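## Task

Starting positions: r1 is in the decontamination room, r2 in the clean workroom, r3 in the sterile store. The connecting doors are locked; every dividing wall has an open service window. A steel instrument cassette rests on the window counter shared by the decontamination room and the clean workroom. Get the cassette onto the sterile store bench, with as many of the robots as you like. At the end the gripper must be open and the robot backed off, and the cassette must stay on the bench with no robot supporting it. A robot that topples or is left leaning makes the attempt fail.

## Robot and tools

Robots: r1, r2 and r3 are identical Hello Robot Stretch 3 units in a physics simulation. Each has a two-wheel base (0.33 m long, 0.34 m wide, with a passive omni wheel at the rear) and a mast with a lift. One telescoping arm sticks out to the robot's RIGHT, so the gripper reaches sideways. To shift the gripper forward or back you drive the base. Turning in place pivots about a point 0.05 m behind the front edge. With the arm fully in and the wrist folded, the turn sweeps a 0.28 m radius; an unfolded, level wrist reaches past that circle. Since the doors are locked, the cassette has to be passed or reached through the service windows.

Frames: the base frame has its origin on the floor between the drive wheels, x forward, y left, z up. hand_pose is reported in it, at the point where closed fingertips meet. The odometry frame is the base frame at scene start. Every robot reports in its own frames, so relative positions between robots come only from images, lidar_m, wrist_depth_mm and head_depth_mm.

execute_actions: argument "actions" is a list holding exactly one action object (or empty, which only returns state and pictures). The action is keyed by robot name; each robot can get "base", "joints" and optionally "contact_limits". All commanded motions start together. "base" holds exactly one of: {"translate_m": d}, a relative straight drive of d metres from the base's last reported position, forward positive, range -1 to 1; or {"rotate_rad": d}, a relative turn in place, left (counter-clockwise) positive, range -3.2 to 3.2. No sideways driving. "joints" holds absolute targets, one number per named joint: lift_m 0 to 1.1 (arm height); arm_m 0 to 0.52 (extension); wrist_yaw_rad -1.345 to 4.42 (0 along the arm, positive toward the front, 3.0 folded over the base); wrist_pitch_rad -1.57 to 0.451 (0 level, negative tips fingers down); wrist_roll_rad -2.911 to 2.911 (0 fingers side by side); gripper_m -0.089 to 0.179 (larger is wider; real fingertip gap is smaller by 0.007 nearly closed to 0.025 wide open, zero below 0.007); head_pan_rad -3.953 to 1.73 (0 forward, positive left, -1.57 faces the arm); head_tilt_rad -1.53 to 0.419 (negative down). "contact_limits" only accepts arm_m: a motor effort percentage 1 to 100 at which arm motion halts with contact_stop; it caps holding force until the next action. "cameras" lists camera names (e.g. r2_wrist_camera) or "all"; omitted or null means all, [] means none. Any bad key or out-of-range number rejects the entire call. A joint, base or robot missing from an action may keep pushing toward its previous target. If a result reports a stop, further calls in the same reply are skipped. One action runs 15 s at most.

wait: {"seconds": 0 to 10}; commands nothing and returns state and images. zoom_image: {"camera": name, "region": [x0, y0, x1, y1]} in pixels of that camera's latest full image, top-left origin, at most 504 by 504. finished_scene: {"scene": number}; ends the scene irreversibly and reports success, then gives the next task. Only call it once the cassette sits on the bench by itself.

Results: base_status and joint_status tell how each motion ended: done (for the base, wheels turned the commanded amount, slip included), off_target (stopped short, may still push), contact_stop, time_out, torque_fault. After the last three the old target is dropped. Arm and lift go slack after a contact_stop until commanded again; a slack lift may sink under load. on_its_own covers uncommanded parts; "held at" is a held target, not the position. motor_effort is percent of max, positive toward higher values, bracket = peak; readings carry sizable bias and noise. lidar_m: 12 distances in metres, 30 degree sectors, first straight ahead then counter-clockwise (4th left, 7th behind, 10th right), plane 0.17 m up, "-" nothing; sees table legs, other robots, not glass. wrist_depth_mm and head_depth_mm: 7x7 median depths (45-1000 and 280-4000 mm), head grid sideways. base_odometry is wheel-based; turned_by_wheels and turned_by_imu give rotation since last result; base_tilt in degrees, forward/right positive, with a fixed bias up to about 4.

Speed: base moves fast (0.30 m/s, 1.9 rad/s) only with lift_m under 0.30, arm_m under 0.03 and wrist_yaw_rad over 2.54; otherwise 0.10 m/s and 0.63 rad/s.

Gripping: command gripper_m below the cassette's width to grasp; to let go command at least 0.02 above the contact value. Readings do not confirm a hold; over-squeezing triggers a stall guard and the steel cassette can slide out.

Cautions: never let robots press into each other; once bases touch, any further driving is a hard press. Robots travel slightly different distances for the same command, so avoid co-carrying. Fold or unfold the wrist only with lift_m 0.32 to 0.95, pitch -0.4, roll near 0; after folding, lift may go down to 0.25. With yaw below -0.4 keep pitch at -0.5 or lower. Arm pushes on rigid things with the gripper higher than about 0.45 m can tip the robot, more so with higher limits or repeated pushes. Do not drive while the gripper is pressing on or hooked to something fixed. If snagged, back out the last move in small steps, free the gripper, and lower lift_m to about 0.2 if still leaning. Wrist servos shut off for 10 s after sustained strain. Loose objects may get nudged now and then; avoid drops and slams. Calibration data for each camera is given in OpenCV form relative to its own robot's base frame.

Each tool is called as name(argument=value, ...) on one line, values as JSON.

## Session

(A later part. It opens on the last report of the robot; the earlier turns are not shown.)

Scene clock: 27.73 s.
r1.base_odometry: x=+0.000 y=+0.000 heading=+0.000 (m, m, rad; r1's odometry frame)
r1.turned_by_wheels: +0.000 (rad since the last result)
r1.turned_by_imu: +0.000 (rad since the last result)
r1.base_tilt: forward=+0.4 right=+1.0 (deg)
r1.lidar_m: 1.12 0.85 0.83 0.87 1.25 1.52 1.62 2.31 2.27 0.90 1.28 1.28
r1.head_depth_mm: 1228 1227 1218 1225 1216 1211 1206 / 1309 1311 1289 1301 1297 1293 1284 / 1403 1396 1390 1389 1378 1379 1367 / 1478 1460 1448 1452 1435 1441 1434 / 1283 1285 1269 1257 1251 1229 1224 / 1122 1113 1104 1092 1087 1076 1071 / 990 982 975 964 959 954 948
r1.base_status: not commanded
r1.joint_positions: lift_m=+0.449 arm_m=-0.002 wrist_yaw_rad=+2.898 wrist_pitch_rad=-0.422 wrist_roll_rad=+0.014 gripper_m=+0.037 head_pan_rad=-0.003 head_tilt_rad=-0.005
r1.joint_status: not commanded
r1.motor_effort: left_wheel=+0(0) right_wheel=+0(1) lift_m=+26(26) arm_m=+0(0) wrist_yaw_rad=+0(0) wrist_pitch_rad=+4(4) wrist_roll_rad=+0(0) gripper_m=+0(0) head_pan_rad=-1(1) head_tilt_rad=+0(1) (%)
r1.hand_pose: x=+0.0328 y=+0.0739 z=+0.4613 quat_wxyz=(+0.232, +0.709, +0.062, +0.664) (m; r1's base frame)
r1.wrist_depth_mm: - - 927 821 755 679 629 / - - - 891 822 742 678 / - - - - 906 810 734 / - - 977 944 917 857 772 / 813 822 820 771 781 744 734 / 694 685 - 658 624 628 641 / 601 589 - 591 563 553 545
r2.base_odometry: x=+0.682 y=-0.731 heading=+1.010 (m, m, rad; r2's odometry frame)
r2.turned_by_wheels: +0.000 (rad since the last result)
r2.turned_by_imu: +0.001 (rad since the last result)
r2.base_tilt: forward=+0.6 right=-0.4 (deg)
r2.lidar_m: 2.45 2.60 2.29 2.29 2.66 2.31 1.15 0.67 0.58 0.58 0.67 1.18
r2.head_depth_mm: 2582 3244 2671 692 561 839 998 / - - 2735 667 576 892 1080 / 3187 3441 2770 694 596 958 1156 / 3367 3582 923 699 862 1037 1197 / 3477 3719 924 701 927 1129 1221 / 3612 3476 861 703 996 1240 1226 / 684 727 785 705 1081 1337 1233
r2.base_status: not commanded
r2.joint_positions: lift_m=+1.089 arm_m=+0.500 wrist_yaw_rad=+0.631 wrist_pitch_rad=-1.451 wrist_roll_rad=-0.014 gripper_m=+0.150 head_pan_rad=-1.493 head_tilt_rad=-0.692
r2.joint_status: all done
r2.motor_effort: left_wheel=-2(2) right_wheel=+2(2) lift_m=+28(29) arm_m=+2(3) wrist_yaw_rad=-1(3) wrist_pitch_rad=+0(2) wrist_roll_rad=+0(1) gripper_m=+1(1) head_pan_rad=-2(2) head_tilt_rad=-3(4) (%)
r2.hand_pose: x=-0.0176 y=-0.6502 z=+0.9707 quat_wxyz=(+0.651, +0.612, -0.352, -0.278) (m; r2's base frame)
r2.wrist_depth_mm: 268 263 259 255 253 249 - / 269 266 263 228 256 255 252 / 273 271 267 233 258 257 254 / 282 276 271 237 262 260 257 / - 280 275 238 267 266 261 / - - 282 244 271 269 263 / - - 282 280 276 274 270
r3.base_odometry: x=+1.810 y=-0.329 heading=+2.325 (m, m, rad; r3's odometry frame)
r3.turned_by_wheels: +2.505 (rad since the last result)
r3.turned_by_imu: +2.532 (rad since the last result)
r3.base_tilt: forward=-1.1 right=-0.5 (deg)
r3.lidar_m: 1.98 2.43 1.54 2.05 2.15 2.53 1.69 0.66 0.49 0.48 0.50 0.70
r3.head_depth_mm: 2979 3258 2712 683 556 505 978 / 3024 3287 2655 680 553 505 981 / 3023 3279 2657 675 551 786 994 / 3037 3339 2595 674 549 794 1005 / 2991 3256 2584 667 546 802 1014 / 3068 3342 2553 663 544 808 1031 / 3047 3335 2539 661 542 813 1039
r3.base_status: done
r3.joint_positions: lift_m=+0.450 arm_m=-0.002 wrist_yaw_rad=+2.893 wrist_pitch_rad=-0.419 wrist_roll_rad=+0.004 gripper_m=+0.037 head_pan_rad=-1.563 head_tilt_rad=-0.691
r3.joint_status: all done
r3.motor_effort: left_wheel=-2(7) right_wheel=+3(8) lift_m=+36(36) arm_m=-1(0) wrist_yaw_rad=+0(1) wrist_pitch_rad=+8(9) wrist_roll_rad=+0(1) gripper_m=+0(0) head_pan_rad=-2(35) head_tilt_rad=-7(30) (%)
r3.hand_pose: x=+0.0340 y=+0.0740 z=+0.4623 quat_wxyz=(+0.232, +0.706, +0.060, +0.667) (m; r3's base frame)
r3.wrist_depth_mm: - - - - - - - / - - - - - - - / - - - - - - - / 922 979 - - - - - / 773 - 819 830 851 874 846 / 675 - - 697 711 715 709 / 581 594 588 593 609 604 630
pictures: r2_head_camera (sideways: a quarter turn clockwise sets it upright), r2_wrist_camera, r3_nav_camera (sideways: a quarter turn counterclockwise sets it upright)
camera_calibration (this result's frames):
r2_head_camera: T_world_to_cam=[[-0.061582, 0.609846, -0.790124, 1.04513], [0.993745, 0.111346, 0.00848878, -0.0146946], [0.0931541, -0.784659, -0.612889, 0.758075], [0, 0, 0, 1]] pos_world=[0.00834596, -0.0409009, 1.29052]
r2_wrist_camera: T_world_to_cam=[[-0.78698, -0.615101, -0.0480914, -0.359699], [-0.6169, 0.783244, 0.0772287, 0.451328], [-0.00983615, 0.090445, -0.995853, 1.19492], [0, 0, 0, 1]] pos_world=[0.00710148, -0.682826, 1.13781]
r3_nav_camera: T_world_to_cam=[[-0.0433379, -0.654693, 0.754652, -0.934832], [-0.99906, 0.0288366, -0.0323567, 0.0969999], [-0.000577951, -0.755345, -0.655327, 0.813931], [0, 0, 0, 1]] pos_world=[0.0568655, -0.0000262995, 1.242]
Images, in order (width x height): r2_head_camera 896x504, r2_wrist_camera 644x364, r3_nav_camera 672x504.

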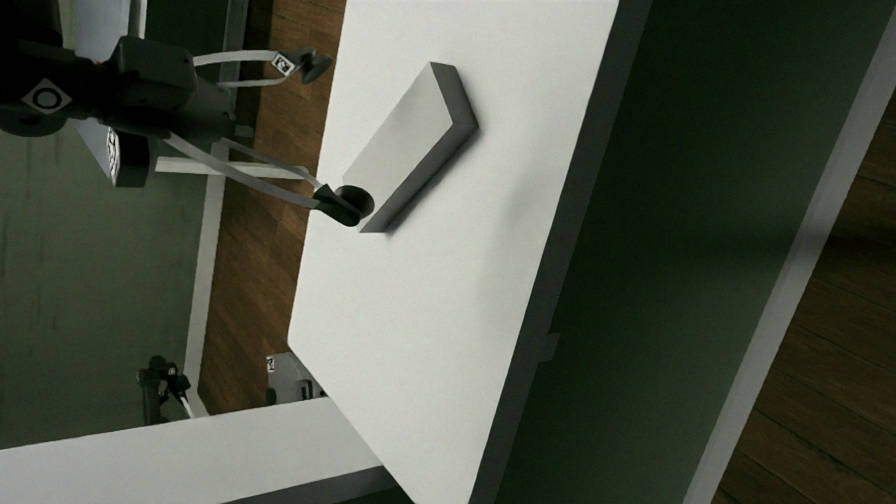

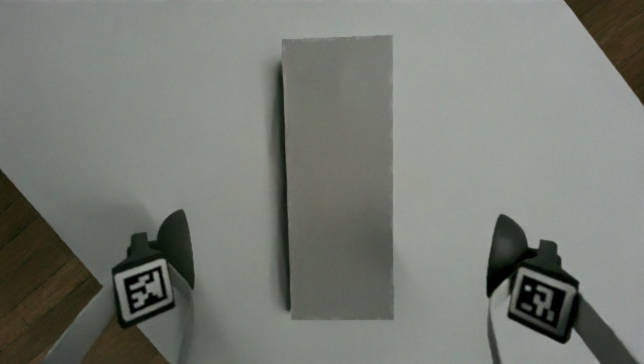

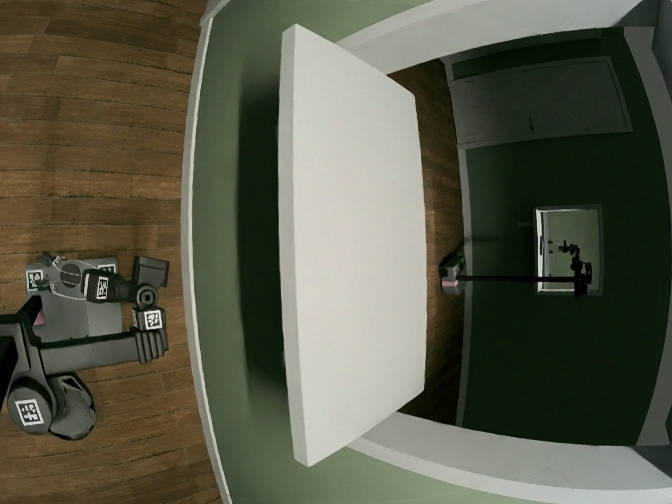

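execute_actions(actions=[{"r2":{"joints":{"lift_m":1.013,"wrist_pitch_rad":-1.38}},"r3":{"joints":{"wrist_yaw_rad":0.0}}}], cameras=["r2_head_camera","r2_wrist_camera"])

Scene clock: 30.60 s.
r1.base_odometry: x=+0.000 y=+0.000 heading=+0.000 (m, m, rad; r1's odometry frame)
r1.turned_by_wheels: +0.000 (rad since the last result)
r1.turned_by_imu: +0.000 (rad since the last result)
r1.base_tilt: forward=+0.4 right=+0.9 (deg)
r1.lidar_m: 1.12 0.85 0.83 0.87 1.24 1.52 1.63 2.30 2.27 0.89 1.29 1.28
r1.head_depth_mm: 1229 1232 1220 1217 1215 1210 1202 / 1313 1309 1302 1290 1294 1291 1285 / 1401 1388 1386 1388 1379 1382 1368 / 1482 1462 1455 1445 1439 1440 1436 / 1298 1278 1269 1258 1245 1242 1224 / 1118 1115 1102 1095 1085 1074 1064 / 992 983 974 967 962 957 947
r1.base_status: not commanded
r1.joint_positions: lift_m=+0.449 arm_m=-0.002 wrist_yaw_rad=+2.898 wrist_pitch_rad=-0.422 wrist_roll_rad=+0.014 gripper_m=+0.037 head_pan_rad=-0.003 head_tilt_rad=-0.005
r1.joint_status: not commanded
r1.motor_effort: left_wheel=+0(1) right_wheel=+1(1) lift_m=+26(26) arm_m=+0(1) wrist_yaw_rad=+0(0) wrist_pitch_rad=+4(5) wrist_roll_rad=+0(0) gripper_m=+0(0) head_pan_rad=+0(0) head_tilt_rad=+2(1) (%)
r1.hand_pose: x=+0.0328 y=+0.0739 z=+0.4613 quat_wxyz=(+0.232, +0.709, +0.062, +0.664) (m; r1's base frame)
r1.wrist_depth_mm: - - 944 838 755 684 623 / - - - 927 814 736 668 / - - - - 912 810 736 / - - 960 949 916 831 797 / 807 821 820 772 788 749 724 / 694 683 - 655 632 641 630 / 596 586 - 580 570 557 550
r2.base_odometry: x=+0.682 y=-0.731 heading=+1.010 (m, m, rad; r2's odometry frame)
r2.turned_by_wheels: +0.000 (rad since the last result)
r2.turned_by_imu: +0.001 (rad since the last result)
r2.base_tilt: forward=+0.6 right=-0.4 (deg)
r2.lidar_m: 2.45 2.60 2.29 2.29 2.65 2.31 1.15 0.66 0.58 0.58 0.67 1.18
r2.head_depth_mm: - 3235 2733 694 560 836 993 / 3004 - 879 666 578 894 1085 / 3193 3461 921 678 595 963 1161 / 3345 3537 921 700 861 1039 1199 / 3404 3730 925 700 926 1121 1227 / 3546 3439 863 702 1001 1235 1234 / 688 724 788 707 1083 1334 1229
r2.base_status: not commanded
r2.joint_positions: lift_m=+1.014 arm_m=+0.500 wrist_yaw_rad=+0.631 wrist_pitch_rad=-1.384 wrist_roll_rad=-0.014 gripper_m=+0.150 head_pan_rad=-1.493 head_tilt_rad=-0.692
r2.joint_status: all done
r2.motor_effort: left_wheel=-2(2) right_wheel=+2(2) lift_m=+7(25) arm_m=+2(2) wrist_yaw_rad=-1(1) wrist_pitch_rad=+1(2) wrist_roll_rad=-1(0) gripper_m=+1(1) head_pan_rad=-2(3) head_tilt_rad=-3(3) (%)
r2.hand_pose: x=-0.0074 y=-0.6642 z=+0.8962 quat_wxyz=(+0.660, +0.599, -0.373, -0.256) (m; r2's base frame)
r2.wrist_depth_mm: 199 197 194 191 189 189 185 / 201 198 195 161 160 187 185 / 201 198 195 162 160 190 186 / 201 200 197 162 161 189 186 / 203 201 198 163 162 190 188 / 203 - 199 164 163 192 188 / 204 202 199 164 164 194 189
r3.base_odometry: x=+1.810 y=-0.329 heading=+2.325 (m, m, rad; r3's odometry frame)
r3.turned_by_wheels: +0.000 (rad since the last result)
r3.turned_by_imu: +0.001 (rad since the last result)
r3.base_tilt: forward=-1.1 right=-0.5 (deg)
r3.lidar_m: 1.98 2.43 1.54 2.06 2.15 2.53 1.70 0.66 0.49 0.48 0.50 0.70
r3.head_depth_mm: 2945 3253 2673 685 557 503 965 / 3054 3311 2649 681 554 504 984 / 2948 3255 2617 676 553 787 992 / 3044 3306 2627 672 548 794 972 / 3021 3249 2605 669 546 802 1013 / 3022 3306 2562 666 544 811 1028 / 3027 3284 2574 661 542 817 1034
r3.base_status: not commanded
r3.joint_positions: lift_m=+0.450 arm_m=-0.002 wrist_yaw_rad=+0.002 wrist_pitch_rad=-0.419 wrist_roll_rad=+0.004 gripper_m=+0.037 head_pan_rad=-1.563 head_tilt_rad=-0.691
r3.joint_status: all done
r3.motor_effort: left_wheel=-2(2) right_wheel=+2(3) lift_m=+36(35) arm_m=-1(1) wrist_yaw_rad=-1(2) wrist_pitch_rad=+8(8) wrist_roll_rad=+1(1) gripper_m=+0(0) head_pan_rad=-2(2) head_tilt_rad=-5(5) (%)
r3.hand_pose: x=-0.0211 y=-0.3676 z=+0.4623 quat_wxyz=(+0.690, +0.148, -0.693, -0.147) (m; r3's base frame)
r3.wrist_depth_mm: 210 209 206 205 206 206 204 / 228 228 224 226 223 224 224 / 251 250 248 246 249 244 245 / 276 276 273 275 272 271 270 / 312 309 301 309 302 303 303 / 358 356 - 355 348 343 342 / 419 420 416 405 407 406 403
pictures: r2_head_camera (sideways: a quarter turn clockwise sets it upright), r2_wrist_camera
camera_calibration (this result's frames):
r2_head_camera: T_world_to_cam=[[-0.0615821, 0.609846, -0.790124, 1.04513], [0.993745, 0.111346, 0.00848878, -0.0146946], [0.0931542, -0.784659, -0.612889, 0.758075], [0, 0, 0, 1]] pos_world=[0.00834597, -0.0409009, 1.29052]
r2_wrist_camera: T_world_to_cam=[[-0.785086, -0.617693, -0.0457827, -0.367626], [-0.618674, 0.785582, 0.0101297, 0.535965], [0.0297091, 0.0362773, -0.9989, 1.0891], [0, 0, 0, 1]] pos_world=[0.0106134, -0.687634, 1.06564]
Images, in order (width x height): r2_head_camera 896x504, r2_wrist_camera 644x364.

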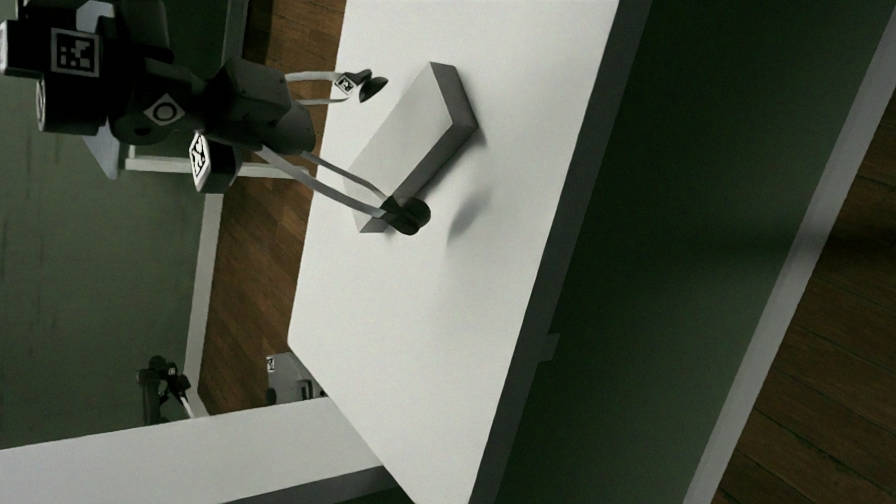

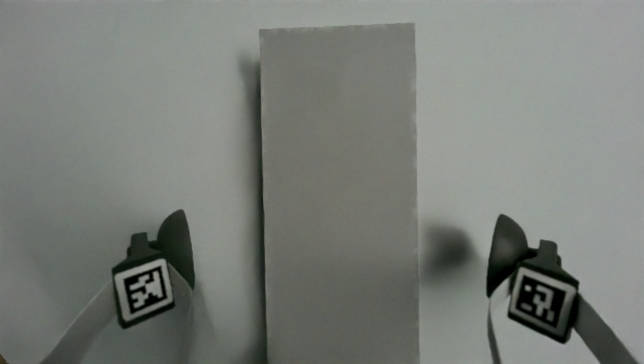

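execute_actions(actions=[{"r2":{"joints":{"lift_m":1.0,"gripper_m":0.105}},"r3":{"joints":{"wrist_pitch_rad":-1.45,"lift_m":0.55}}}], cameras=["r2_head_camera","r2_wrist_camera"])

Scene clock: 32.53 s.
r1.base_odometry: x=+0.000 y=+0.000 heading=+0.000 (m, m, rad; r1's odometry frame)
r1.turned_by_wheels: +0.000 (rad since the last result)
r1.turned_by_imu: +0.000 (rad since the last result)
r1.base_tilt: forward=+0.5 right=+0.9 (deg)
r1.lidar_m: 1.12 0.85 0.83 0.87 1.24 1.52 1.62 2.31 2.28 0.89 1.28 1.28
r1.head_depth_mm: 1228 1227 1215 1223 1213 1207 1208 / 1306 1312 1304 1285 1290 1289 1284 / 1407 1399 1384 1382 1385 1375 1366 / 1476 1465 1461 1443 1446 1437 1435 / 1294 1280 1270 1264 1250 1244 1222 / 1121 1118 1101 1096 1091 1078 1068 / 989 980 974 967 959 959 950
r1.base_status: not commanded
r1.joint_positions: lift_m=+0.449 arm_m=-0.002 wrist_yaw_rad=+2.898 wrist_pitch_rad=-0.422 wrist_roll_rad=+0.014 gripper_m=+0.037 head_pan_rad=-0.003 head_tilt_rad=-0.005
r1.joint_status: not commanded
r1.motor_effort: left_wheel=+1(0) right_wheel=+0(1) lift_m=+26(26) arm_m=+0(0) wrist_yaw_rad=+0(0) wrist_pitch_rad=+4(4) wrist_roll_rad=+0(0) gripper_m=+0(0) head_pan_rad=-1(0) head_tilt_rad=+1(1) (%)
r1.hand_pose: x=+0.0328 y=+0.0739 z=+0.4613 quat_wxyz=(+0.232, +0.709, +0.062, +0.664) (m; r1's base frame)
r1.wrist_depth_mm: - - 923 812 742 688 640 / - - - 920 782 732 658 / - - - - 883 789 732 / - - 979 952 926 854 796 / 812 808 821 769 781 754 741 / 704 674 - 653 634 642 632 / 592 588 - 575 568 561 548
r2.base_odometry: x=+0.682 y=-0.731 heading=+1.010 (m, m, rad; r2's odometry frame)
r2.turned_by_wheels: +0.000 (rad since the last result)
r2.turned_by_imu: +0.000 (rad since the last result)
r2.base_tilt: forward=+0.5 right=-0.6 (deg)
r2.lidar_m: 2.45 2.60 2.29 2.29 2.66 2.31 1.15 0.67 0.58 0.58 0.67 1.18
r2.head_depth_mm: 2849 3258 2757 694 560 835 995 / 3042 - 878 667 577 899 1084 / 3148 3453 920 677 595 962 1155 / 3276 3601 920 699 865 1044 1187 / 3482 3758 924 701 921 1131 1222 / 3633 3592 868 705 996 1228 1235 / 685 723 788 705 1078 1335 1231
r2.base_status: not commanded
r2.joint_positions: lift_m=+1.001 arm_m=+0.500 wrist_yaw_rad=+0.631 wrist_pitch_rad=-1.383 wrist_roll_rad=-0.014 gripper_m=+0.105 head_pan_rad=-1.493 head_tilt_rad=-0.692
r2.joint_status: all done
r2.motor_effort: left_wheel=-2(2) right_wheel=+2(2) lift_m=+7(7) arm_m=+2(2) wrist_yaw_rad=-1(0) wrist_pitch_rad=+1(1) wrist_roll_rad=+0(0) gripper_m=-1(84) head_pan_rad=-2(2) head_tilt_rad=-3(4) (%)
r2.hand_pose: x=-0.0074 y=-0.6643 z=+0.8832 quat_wxyz=(+0.660, +0.599, -0.373, -0.256) (m; r2's base frame)
r2.wrist_depth_mm: 187 183 182 148 177 176 174 / 187 185 182 149 147 176 174 / 189 186 184 149 148 177 174 / 189 186 184 150 149 177 175 / 190 187 185 151 149 178 176 / 191 188 184 151 150 - 177 / 191 189 187 151 150 179 177
r3.base_odometry: x=+1.810 y=-0.329 heading=+2.325 (m, m, rad; r3's odometry frame)
r3.turned_by_wheels: +0.000 (rad since the last result)
r3.turned_by_imu: +0.000 (rad since the last result)
r3.base_tilt: forward=-1.1 right=-0.4 (deg)
r3.lidar_m: 1.98 2.43 1.54 2.05 2.15 2.53 1.69 0.66 0.49 0.48 0.50 0.70
r3.head_depth_mm: 2963 3286 2678 684 556 505 968 / 3022 3305 2617 680 555 506 978 / 2992 3212 2619 677 550 787 992 / 3023 3346 2617 673 547 794 1009 / 3041 3314 2622 671 546 799 1015 / 3088 3329 2542 666 544 805 1031 / 3077 3280 2549 660 541 816 1033
r3.base_status: not commanded
r3.joint_positions: lift_m=+0.550 arm_m=-0.002 wrist_yaw_rad=+0.002 wrist_pitch_rad=-1.446 wrist_roll_rad=+0.004 gripper_m=+0.037 head_pan_rad=-1.563 head_tilt_rad=-0.691
r3.joint_status: all done
r3.motor_effort: left_wheel=-2(3) right_wheel=+2(3) lift_m=+35(44) arm_m=+0(1) wrist_yaw_rad=-2(2) wrist_pitch_rad=-2(6) wrist_roll_rad=+1(1) gripper_m=+0(0) head_pan_rad=-2(2) head_tilt_rad=-5(7) (%)
r3.hand_pose: x=-0.0216 y=-0.1514 z=+0.4314 quat_wxyz=(+0.530, +0.467, -0.531, -0.469) (m; r3's base frame)
r3.wrist_depth_mm: 557 560 572 581 591 588 592 / 570 573 585 591 590 607 596 / 581 584 580 603 601 611 606 / 586 577 577 585 601 596 607 / 587 583 588 - - 614 624 / 583 594 - - - 623 628 / 610 605 613 - - 631 630
pictures: r2_head_camera (sideways: a quarter turn clockwise sets it upright), r2_wrist_camera
camera_calibration (this result's frames):
r2_head_camera: T_world_to_cam=[[-0.0615821, 0.609846, -0.790124, 1.04513], [0.993745, 0.111346, 0.00848878, -0.0146946], [0.0931542, -0.784659, -0.612889, 0.758075], [0, 0, 0, 1]] pos_world=[0.00834597, -0.0409009, 1.29052]
r2_wrist_camera: T_world_to_cam=[[-0.785077, -0.617705, -0.0457711, -0.368242], [-0.618676, 0.785585, 0.00980978, 0.536463], [0.0298975, 0.0360189, -0.998904, 1.07597], [0, 0, 0, 1]] pos_world=[0.0106298, -0.687657, 1.05267]
Images, in order (width x height): r2_head_camera 896x504, r2_wrist_camera 644x364.

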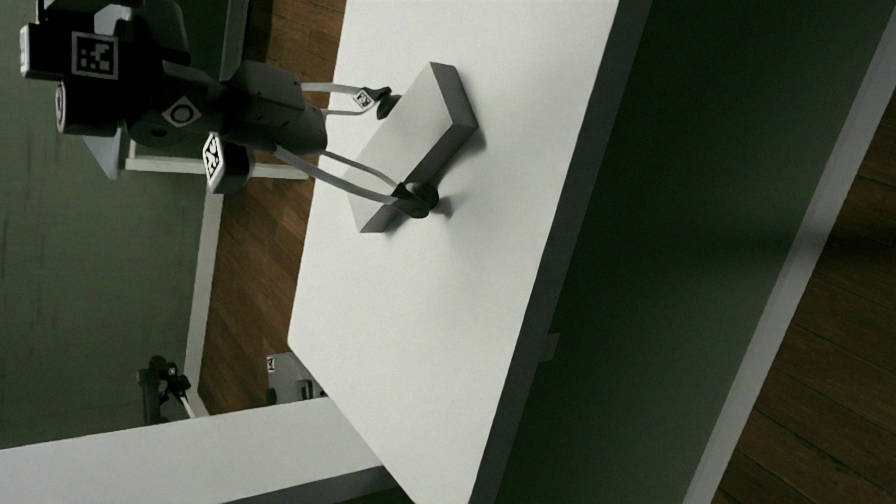

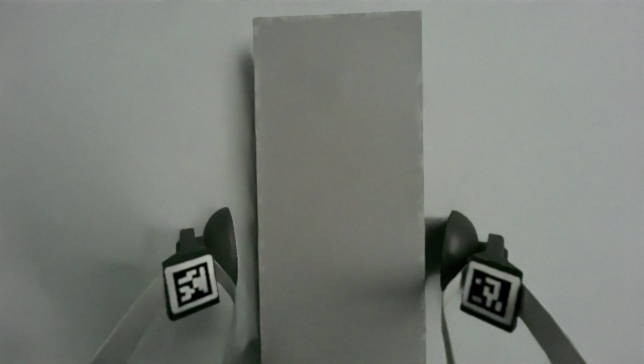

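execute_actions(actions=[{"r2":{"joints":{"lift_m":0.992}}}], cameras=[])

execute_actions(actions=[{"r2":{"joints":{"gripper_m":0.0}},"r3":{"joints":{"lift_m":0.65}}}], cameras=[])

execute_actions(actions=[{"r2":{"joints":{"lift_m":1.04}},"r3":{"joints":{"lift_m":0.72}}}], cameras=["r2_head_camera","r2_wrist_camera"])

Scene clock: 33.57 s.
r1.base_odometry: x=+0.000 y=+0.000 heading=+0.000 (m, m, rad; r1's odometry frame)
r1.turned_by_wheels: +0.000 (rad since the last result)
r1.turned_by_imu: +0.000 (rad since the last result)
r1.base_tilt: forward=+0.4 right=+1.0 (deg)
r1.lidar_m: 1.11 0.85 0.83 0.87 1.24 1.52 1.62 2.30 2.28 0.90 1.28 1.28
r1.head_depth_mm: 1225 1220 1221 1214 1211 1209 1207 / 1311 1314 1295 1296 1288 1282 1287 / 1405 1401 1392 1382 1389 1369 1372 / 1478 1466 1457 1451 1443 1435 1425 / 1292 1285 1271 1258 1246 1237 1219 / 1123 1118 1103 1094 1087 1074 1070 / 993 980 978 964 964 957 948
r1.base_status: not commanded
r1.joint_positions: lift_m=+0.449 arm_m=-0.002 wrist_yaw_rad=+2.898 wrist_pitch_rad=-0.422 wrist_roll_rad=+0.014 gripper_m=+0.037 head_pan_rad=-0.003 head_tilt_rad=-0.005
r1.joint_status: not commanded
r1.motor_effort: left_wheel=+1(1) right_wheel=+1(0) lift_m=+26(26) arm_m=+0(0) wrist_yaw_rad=+0(0) wrist_pitch_rad=+5(5) wrist_roll_rad=+0(0) gripper_m=+0(0) head_pan_rad=+0(0) head_tilt_rad=+2(1) (%)
r1.hand_pose: x=+0.0328 y=+0.0739 z=+0.4613 quat_wxyz=(+0.232, +0.709, +0.062, +0.664) (m; r1's base frame)
r1.wrist_depth_mm: - - 915 806 747 693 623 / - - - 940 824 723 667 / - - - - 887 819 720 / - - 955 958 918 844 781 / 811 803 815 777 769 752 726 / 680 679 - 663 628 638 631 / 597 584 - 585 569 554 551
r2.base_odometry: x=+0.682 y=-0.731 heading=+1.010 (m, m, rad; r2's odometry frame)
r2.turned_by_wheels: +0.000 (rad since the last result)
r2.turned_by_imu: +0.000 (rad since the last result)
r2.base_tilt: forward=+0.5 right=-0.6 (deg)
r2.lidar_m: 2.45 2.61 2.28 2.29 2.66 2.31 1.15 0.66 0.58 0.58 0.67 1.17
r2.head_depth_mm: 2899 3249 2745 695 560 840 994 / 2999 - 884 666 578 895 1084 / 3152 3425 927 676 596 958 1153 / 3406 3586 917 702 861 1036 1189 / 3467 3764 928 702 925 1128 1232 / 3538 3573 867 704 996 1241 1225 / 684 725 789 705 1079 1331 1237
r2.base_status: not commanded
r2.joint_positions: lift_m=+0.997 arm_m=+0.500 wrist_yaw_rad=+0.631 wrist_pitch_rad=-1.383 wrist_roll_rad=-0.014 gripper_m=+0.105 head_pan_rad=-1.493 head_tilt_rad=-0.692
r2.joint_status: lift_m contact_stop (moved -0.004 of -0.009)
r2.on_its_own: lift_m is slack since a contact_stop, until your next command for it (your +0.992 is given up)
r2.motor_effort: left_wheel=-3(3) right_wheel=+4(3) lift_m=+18(19) arm_m=+2(2) wrist_yaw_rad=-1(1) wrist_pitch_rad=+1(1) wrist_roll_rad=-1(1) gripper_m=-3(3) head_pan_rad=-2(2) head_tilt_rad=-3(3) (%)
r2.hand_pose: x=-0.0074 y=-0.6642 z=+0.8795 quat_wxyz=(+0.660, +0.599, -0.373, -0.256) (m; r2's base frame)
r2.wrist_depth_mm: 185 183 181 148 177 175 172 / 185 184 181 147 146 174 173 / 187 184 183 148 147 175 174 / 188 185 182 148 148 176 173 / 188 187 184 149 148 176 175 / 188 187 184 149 148 - 175 / 189 187 185 150 149 179 176
r3.base_odometry: x=+1.810 y=-0.329 heading=+2.325 (m, m, rad; r3's odometry frame)
r3.turned_by_wheels: +0.000 (rad since the last result)
r3.turned_by_imu: +0.000 (rad since the last result)
r3.base_tilt: forward=-1.0 right=-0.6 (deg)
r3.lidar_m: 1.98 2.43 1.54 2.05 2.15 2.53 1.70 0.66 0.49 0.48 0.50 0.70
r3.head_depth_mm: 2965 3284 2655 686 556 504 968 / 2980 3277 2641 679 554 506 983 / 3011 3220 2630 677 552 788 989 / 3036 3291 2649 675 549 794 1005 / 3026 3277 2563 670 546 800 1018 / 3075 3305 2557 667 543 805 1026 / 3057 3265 2544 662 542 815 1038
r3.base_status: not commanded
r3.joint_positions: lift_m=+0.550 arm_m=-0.002 wrist_yaw_rad=+0.002 wrist_pitch_rad=-1.446 wrist_roll_rad=+0.004 gripper_m=+0.037 head_pan_rad=-1.563 head_tilt_rad=-0.691
r3.joint_status: not commanded
r3.motor_effort: left_wheel=-3(3) right_wheel=+3(3) lift_m=+35(35) arm_m=-1(1) wrist_yaw_rad=-1(2) wrist_pitch_rad=-2(2) wrist_roll_rad=+1(1) gripper_m=+0(0) head_pan_rad=-2(2) head_tilt_rad=-6(6) (%)
r3.hand_pose: x=-0.0216 y=-0.1514 z=+0.4314 quat_wxyz=(+0.530, +0.467, -0.531, -0.469) (m; r3's base frame)
r3.wrist_depth_mm: 557 574 580 581 593 589 592 / 570 583 583 578 582 590 604 / 566 572 587 600 593 618 613 / 586 580 593 594 588 603 616 / 580 594 589 - - 608 608 / 588 611 - - - 623 620 / 583 604 611 - - 620 640
pictures: none
No camera images: the call's "cameras" was empty. Leave "cameras" out to get every camera's image.

not run: a stop came earlier in this reply.

not run: a stop came earlier in this reply.

Touching at wrist depth ≈180.

execute_actions(actions=[{"r2":{"joints":{"gripper_m":0.0,"lift_m":1.002}},"r3":{"joints":{"lift_m":0.62}}}], cameras=[])

execute_actions(actions=[{"r2":{"joints":{"lift_m":1.045}},"r3":{"joints":{"lift_m":0.67}}}], cameras=["r2_head_camera","r2_wrist_camera"])

Scene clock: 35.37 s.
r1.base_odometry: x=+0.000 y=+0.000 heading=+0.000 (m, m, rad; r1's odometry frame)
r1.turned_by_wheels: +0.000 (rad since the last result)
r1.turned_by_imu: +0.000 (rad since the last result)
r1.base_tilt: forward=+0.4 right=+1.0 (deg)
r1.lidar_m: 1.11 0.85 0.83 0.87 1.24 1.52 1.63 2.31 2.28 0.89 1.28 1.28
r1.head_depth_mm: 1231 1222 1216 1221 1210 1203 1202 / 1316 1306 1303 1292 1293 1292 1280 / 1403 1397 1399 1382 1380 1375 1374 / 1483 1470 1452 1445 1435 1432 1428 / 1293 1279 1273 1251 1255 1237 1229 / 1114 1114 1103 1093 1088 1077 1074 / 990 983 973 971 957 955 949
r1.base_status: not commanded
r1.joint_positions: lift_m=+0.449 arm_m=-0.002 wrist_yaw_rad=+2.898 wrist_pitch_rad=-0.422 wrist_roll_rad=+0.014 gripper_m=+0.037 head_pan_rad=-0.003 head_tilt_rad=-0.005
r1.joint_status: not commanded
r1.motor_effort: left_wheel=+0(0) right_wheel=+1(0) lift_m=+26(26) arm_m=+0(0) wrist_yaw_rad=+0(0) wrist_pitch_rad=+4(4) wrist_roll_rad=+0(0) gripper_m=+0(0) head_pan_rad=+0(0) head_tilt_rad=+1(1) (%)
r1.hand_pose: x=+0.0328 y=+0.0739 z=+0.4613 quat_wxyz=(+0.232, +0.709, +0.062, +0.664) (m; r1's base frame)
r1.wrist_depth_mm: - - 924 803 740 690 616 / - - - 890 833 730 675 / - - - - 893 828 729 / - - 960 946 930 844 797 / 818 801 826 786 781 747 730 / 687 681 - 655 625 644 625 / 587 583 - 576 567 550 547
r2.base_odometry: x=+0.682 y=-0.731 heading=+1.010 (m, m, rad; r2's odometry frame)
r2.turned_by_wheels: +0.000 (rad since the last result)
r2.turned_by_imu: +0.001 (rad since the last result)
r2.base_tilt: forward=+0.6 right=-0.6 (deg)
r2.lidar_m: 2.45 2.61 2.29 2.29 2.66 2.31 1.15 0.67 0.58 0.58 0.67 1.18
r2.head_depth_mm: 2915 3333 2768 694 560 834 999 / 3006 - 839 659 577 896 1077 / 3154 3472 922 672 596 964 1157 / 3386 3586 925 698 860 1042 1197 / 3437 3776 929 702 924 1121 1227 / 3544 3425 864 701 1003 1231 1235 / 682 726 786 703 1079 1330 1236
r2.base_status: not commanded
r2.joint_positions: lift_m=+1.002 arm_m=+0.500 wrist_yaw_rad=+0.631 wrist_pitch_rad=-1.380 wrist_roll_rad=-0.014 gripper_m=+0.002 head_pan_rad=-1.493 head_tilt_rad=-0.692
r2.joint_status: all done
r2.motor_effort: left_wheel=-2(3) right_wheel=+1(3) lift_m=+24(25) arm_m=+2(2) wrist_yaw_rad=-1(2) wrist_pitch_rad=+0(1) wrist_roll_rad=-1(1) gripper_m=-35(100) head_pan_rad=-2(2) head_tilt_rad=-3(3) (%)
r2.hand_pose: x=-0.0069 y=-0.6649 z=+0.8841 quat_wxyz=(+0.661, +0.599, -0.374, -0.255) (m; r2's base frame)
r2.wrist_depth_mm: 186 185 182 148 177 176 174 / 188 186 182 148 146 176 174 / 189 186 184 147 147 178 175 / 189 186 185 148 147 178 175 / 190 187 184 148 147 178 176 / 191 188 149 148 147 179 176 / 191 190 186 149 148 179 178
r3.base_odometry: x=+1.810 y=-0.329 heading=+2.325 (m, m, rad; r3's odometry frame)
r3.turned_by_wheels: +0.000 (rad since the last result)
r3.turned_by_imu: +0.000 (rad since the last result)
r3.base_tilt: forward=-1.1 right=-0.4 (deg)
r3.lidar_m: 1.98 2.43 1.55 2.06 2.15 2.52 1.70 0.66 0.49 0.48 0.50 0.70
r3.head_depth_mm: 2948 3298 2627 686 558 503 969 / 3042 3253 2652 680 555 504 978 / 2957 3203 2664 674 551 785 997 / 3012 3299 2604 674 551 798 1005 / 3057 3298 2598 667 546 801 1014 / 3083 3293 2540 665 544 806 1032 / 3076 3348 2545 659 542 813 1038
r3.base_status: not commanded
r3.joint_positions: lift_m=+0.620 arm_m=-0.002 wrist_yaw_rad=+0.002 wrist_pitch_rad=-1.446 wrist_roll_rad=+0.004 gripper_m=+0.037 head_pan_rad=-1.563 head_tilt_rad=-0.691
r3.joint_status: all done
r3.motor_effort: left_wheel=-2(2) right_wheel=+2(2) lift_m=+36(37) arm_m=-1(1) wrist_yaw_rad=-1(3) wrist_pitch_rad=-2(2) wrist_roll_rad=+1(1) gripper_m=+0(0) head_pan_rad=-2(3) head_tilt_rad=-6(6) (%)
r3.hand_pose: x=-0.0216 y=-0.1514 z=+0.5013 quat_wxyz=(+0.530, +0.467, -0.531, -0.469) (m; r3's base frame)
r3.wrist_depth_mm: 629 644 638 649 629 616 592 / 646 642 647 659 670 673 661 / 638 630 663 664 663 669 672 / 659 674 653 - 681 678 684 / 657 658 671 - - 682 715 / 658 655 - - - 691 710 / 666 676 688 - - 733 712
pictures: none
No camera images: the call's "cameras" was empty. Leave "cameras" out to get every camera's image.

Scene clock: 36.67 s.
r1.base_odometry: x=+0.000 y=+0.000 heading=+0.000 (m, m, rad; r1's odometry frame)
r1.turned_by_wheels: +0.000 (rad since the last result)
r1.turned_by_imu: +0.000 (rad since the last result)
r1.base_tilt: forward=+0.3 right=+0.9 (deg)
r1.lidar_m: 1.12 0.85 0.83 0.87 1.24 1.52 1.62 2.31 2.28 0.89 1.28 1.28
r1.head_depth_mm: 1235 1223 1219 1209 1214 1205 1208 / 1313 1311 1299 1286 1296 1292 1282 / 1399 1400 1392 1375 1389 1371 1369 / 1481 1461 1459 1448 1442 1434 1425 / 1296 1289 1265 1256 1245 1237 1229 / 1129 1113 1105 1092 1086 1080 1076 / 990 985 975 973 960 957 950
r1.base_status: not commanded
r1.joint_positions: lift_m=+0.449 arm_m=-0.002 wrist_yaw_rad=+2.898 wrist_pitch_rad=-0.422 wrist_roll_rad=+0.014 gripper_m=+0.037 head_pan_rad=-0.003 head_tilt_rad=-0.005
r1.joint_status: not commanded
r1.motor_effort: left_wheel=+1(0) right_wheel=+1(0) lift_m=+26(26) arm_m=+0(0) wrist_yaw_rad=+0(0) wrist_pitch_rad=+5(4) wrist_roll_rad=+0(0) gripper_m=+0(0) head_pan_rad=+0(0) head_tilt_rad=+1(0) (%)
r1.hand_pose: x=+0.0328 y=+0.0739 z=+0.4613 quat_wxyz=(+0.232, +0.709, +0.062, +0.664) (m; r1's base frame)
r1.wrist_depth_mm: - - 932 822 752 675 625 / - - - 934 797 740 687 / - - - - 882 828 726 / - - 973 941 922 855 785 / 835 825 833 765 781 758 741 / 681 683 - 653 630 641 638 / 607 582 - 583 561 561 543
r2.base_odometry: x=+0.682 y=-0.731 heading=+1.010 (m, m, rad; r2's odometry frame)
r2.turned_by_wheels: +0.000 (rad since the last result)
r2.turned_by_imu: +0.000 (rad since the last result)
r2.base_tilt: forward=+0.7 right=-0.5 (deg)
r2.lidar_m: 2.45 2.60 2.29 2.29 2.66 2.31 1.15 0.67 0.58 0.58 0.67 1.18
r2.head_depth_mm: - 3143 2757 693 561 833 999 / - - 2718 640 577 892 1085 / 3208 3440 784 673 594 958 1158 / 3313 3635 925 699 855 1035 1197 / 3411 3675 925 698 926 1130 1221 / 3543 3496 865 702 994 1240 1230 / 687 727 784 705 1078 1335 1233
r2.base_status: not commanded
r2.joint_positions: lift_m=+1.044 arm_m=+0.500 wrist_yaw_rad=+0.631 wrist_pitch_rad=-1.382 wrist_roll_rad=-0.014 gripper_m=+0.009 head_pan_rad=-1.493 head_tilt_rad=-0.692
r2.joint_status: all done
r2.on_its_own: gripper_m is held at +0.008, not at your +0.000, by its stall guard, which is still easing
r2.motor_effort: left_wheel=-1(2) right_wheel=+1(2) lift_m=+30(32) arm_m=+2(2) wrist_yaw_rad=-1(1) wrist_pitch_rad=+0(1) wrist_roll_rad=-1(1) gripper_m=-32(36) head_pan_rad=-2(1) head_tilt_rad=-3(4) (%)
r2.hand_pose: x=-0.0072 y=-0.6646 z=+0.9267 quat_wxyz=(+0.661, +0.599, -0.373, -0.255) (m; r2's base frame)
r2.wrist_depth_mm: 230 227 225 148 218 217 216 / 232 229 225 147 146 218 214 / 232 230 227 148 147 218 215 / 233 231 228 149 148 220 216 / 235 232 227 149 147 220 217 / 237 233 150 148 148 220 219 / - 236 231 149 147 222 219
r3.base_odometry: x=+1.810 y=-0.329 heading=+2.325 (m, m, rad; r3's odometry frame)
r3.turned_by_wheels: +0.000 (rad since the last result)
r3.turned_by_imu: +0.000 (rad since the last result)
r3.base_tilt: forward=-1.0 right=-0.6 (deg)
r3.lidar_m: 1.98 2.43 1.54 2.06 2.15 2.52 1.69 0.66 0.49 0.48 0.50 0.70
r3.head_depth_mm: 3006 3289 2664 685 558 504 974 / 3037 3272 2665 679 554 504 979 / 2922 3218 2644 676 551 791 995 / 3065 3304 2620 673 549 793 1006 / 3017 3272 2568 669 547 801 1016 / 3042 3347 2538 664 544 810 1034 / 3072 3357 2553 662 543 812 1035
r3.base_status: not commanded
r3.joint_positions: lift_m=+0.670 arm_m=-0.002 wrist_yaw_rad=+0.002 wrist_pitch_rad=-1.446 wrist_roll_rad=+0.004 gripper_m=+0.037 head_pan_rad=-1.563 head_tilt_rad=-0.691
r3.joint_status: all done
r3.motor_effort: left_wheel=-2(2) right_wheel=+2(2) lift_m=+36(39) arm_m=-1(1) wrist_yaw_rad=-1(2) wrist_pitch_rad=-2(2) wrist_roll_rad=+1(1) gripper_m=+0(0) head_pan_rad=-3(2) head_tilt_rad=-6(6) (%)
r3.hand_pose: x=-0.0216 y=-0.1514 z=+0.5514 quat_wxyz=(+0.530, +0.467, -0.531, -0.469) (m; r3's base frame)
r3.wrist_depth_mm: 673 677 684 677 643 637 609 / 676 695 688 699 700 722 721 / 682 688 698 717 727 726 724 / 707 706 725 - 734 718 728 / 708 721 721 - - 752 745 / 705 709 - - - 735 739 / 711 718 727 - - 757 749
pictures: r2_head_camera (sideways: a quarter turn clockwise sets it upright), r2_wrist_camera
camera_calibration (this result's frames):
r2_head_camera: T_world_to_cam=[[-0.0615826, 0.609855, -0.790116, 1.04512], [0.993745, 0.111346, 0.00848918, -0.0146951], [0.0931534, -0.784652, -0.612898, 0.758087], [0, 0, 0, 1]] pos_world=[0.00834595, -0.0409008, 1.29052]
r2_wrist_camera: T_world_to_cam=[[-0.784996, -0.617813, -0.0457054, -0.366404], [-0.618737, 0.785554, 0.0083212, 0.537786], [0.0307631, 0.0348117, -0.99892, 1.11865], [0, 0, 0, 1]] pos_world=[0.0107093, -0.687771, 1.09622]
Images, in order (width x height): r2_head_camera 896x504, r2_wrist_camera 644x364.

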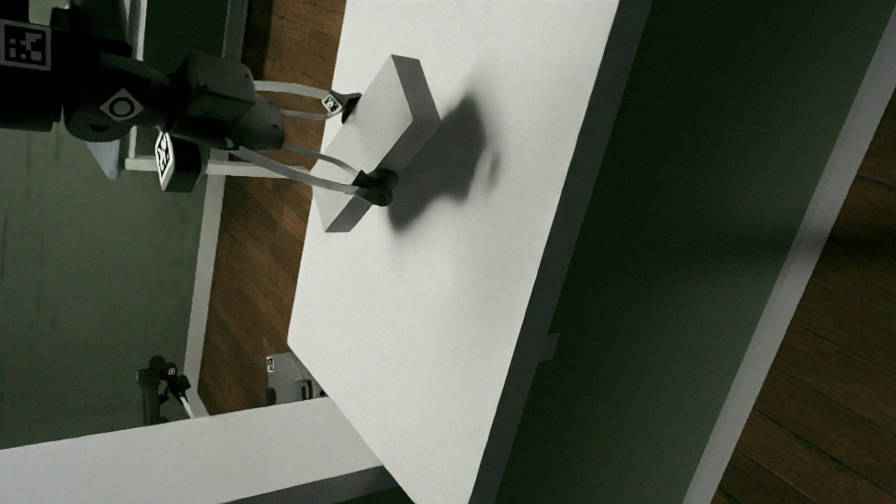

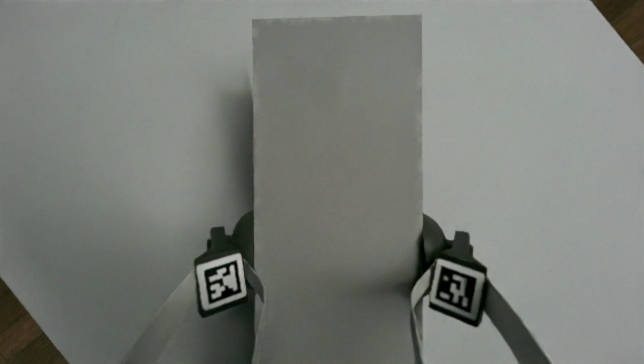

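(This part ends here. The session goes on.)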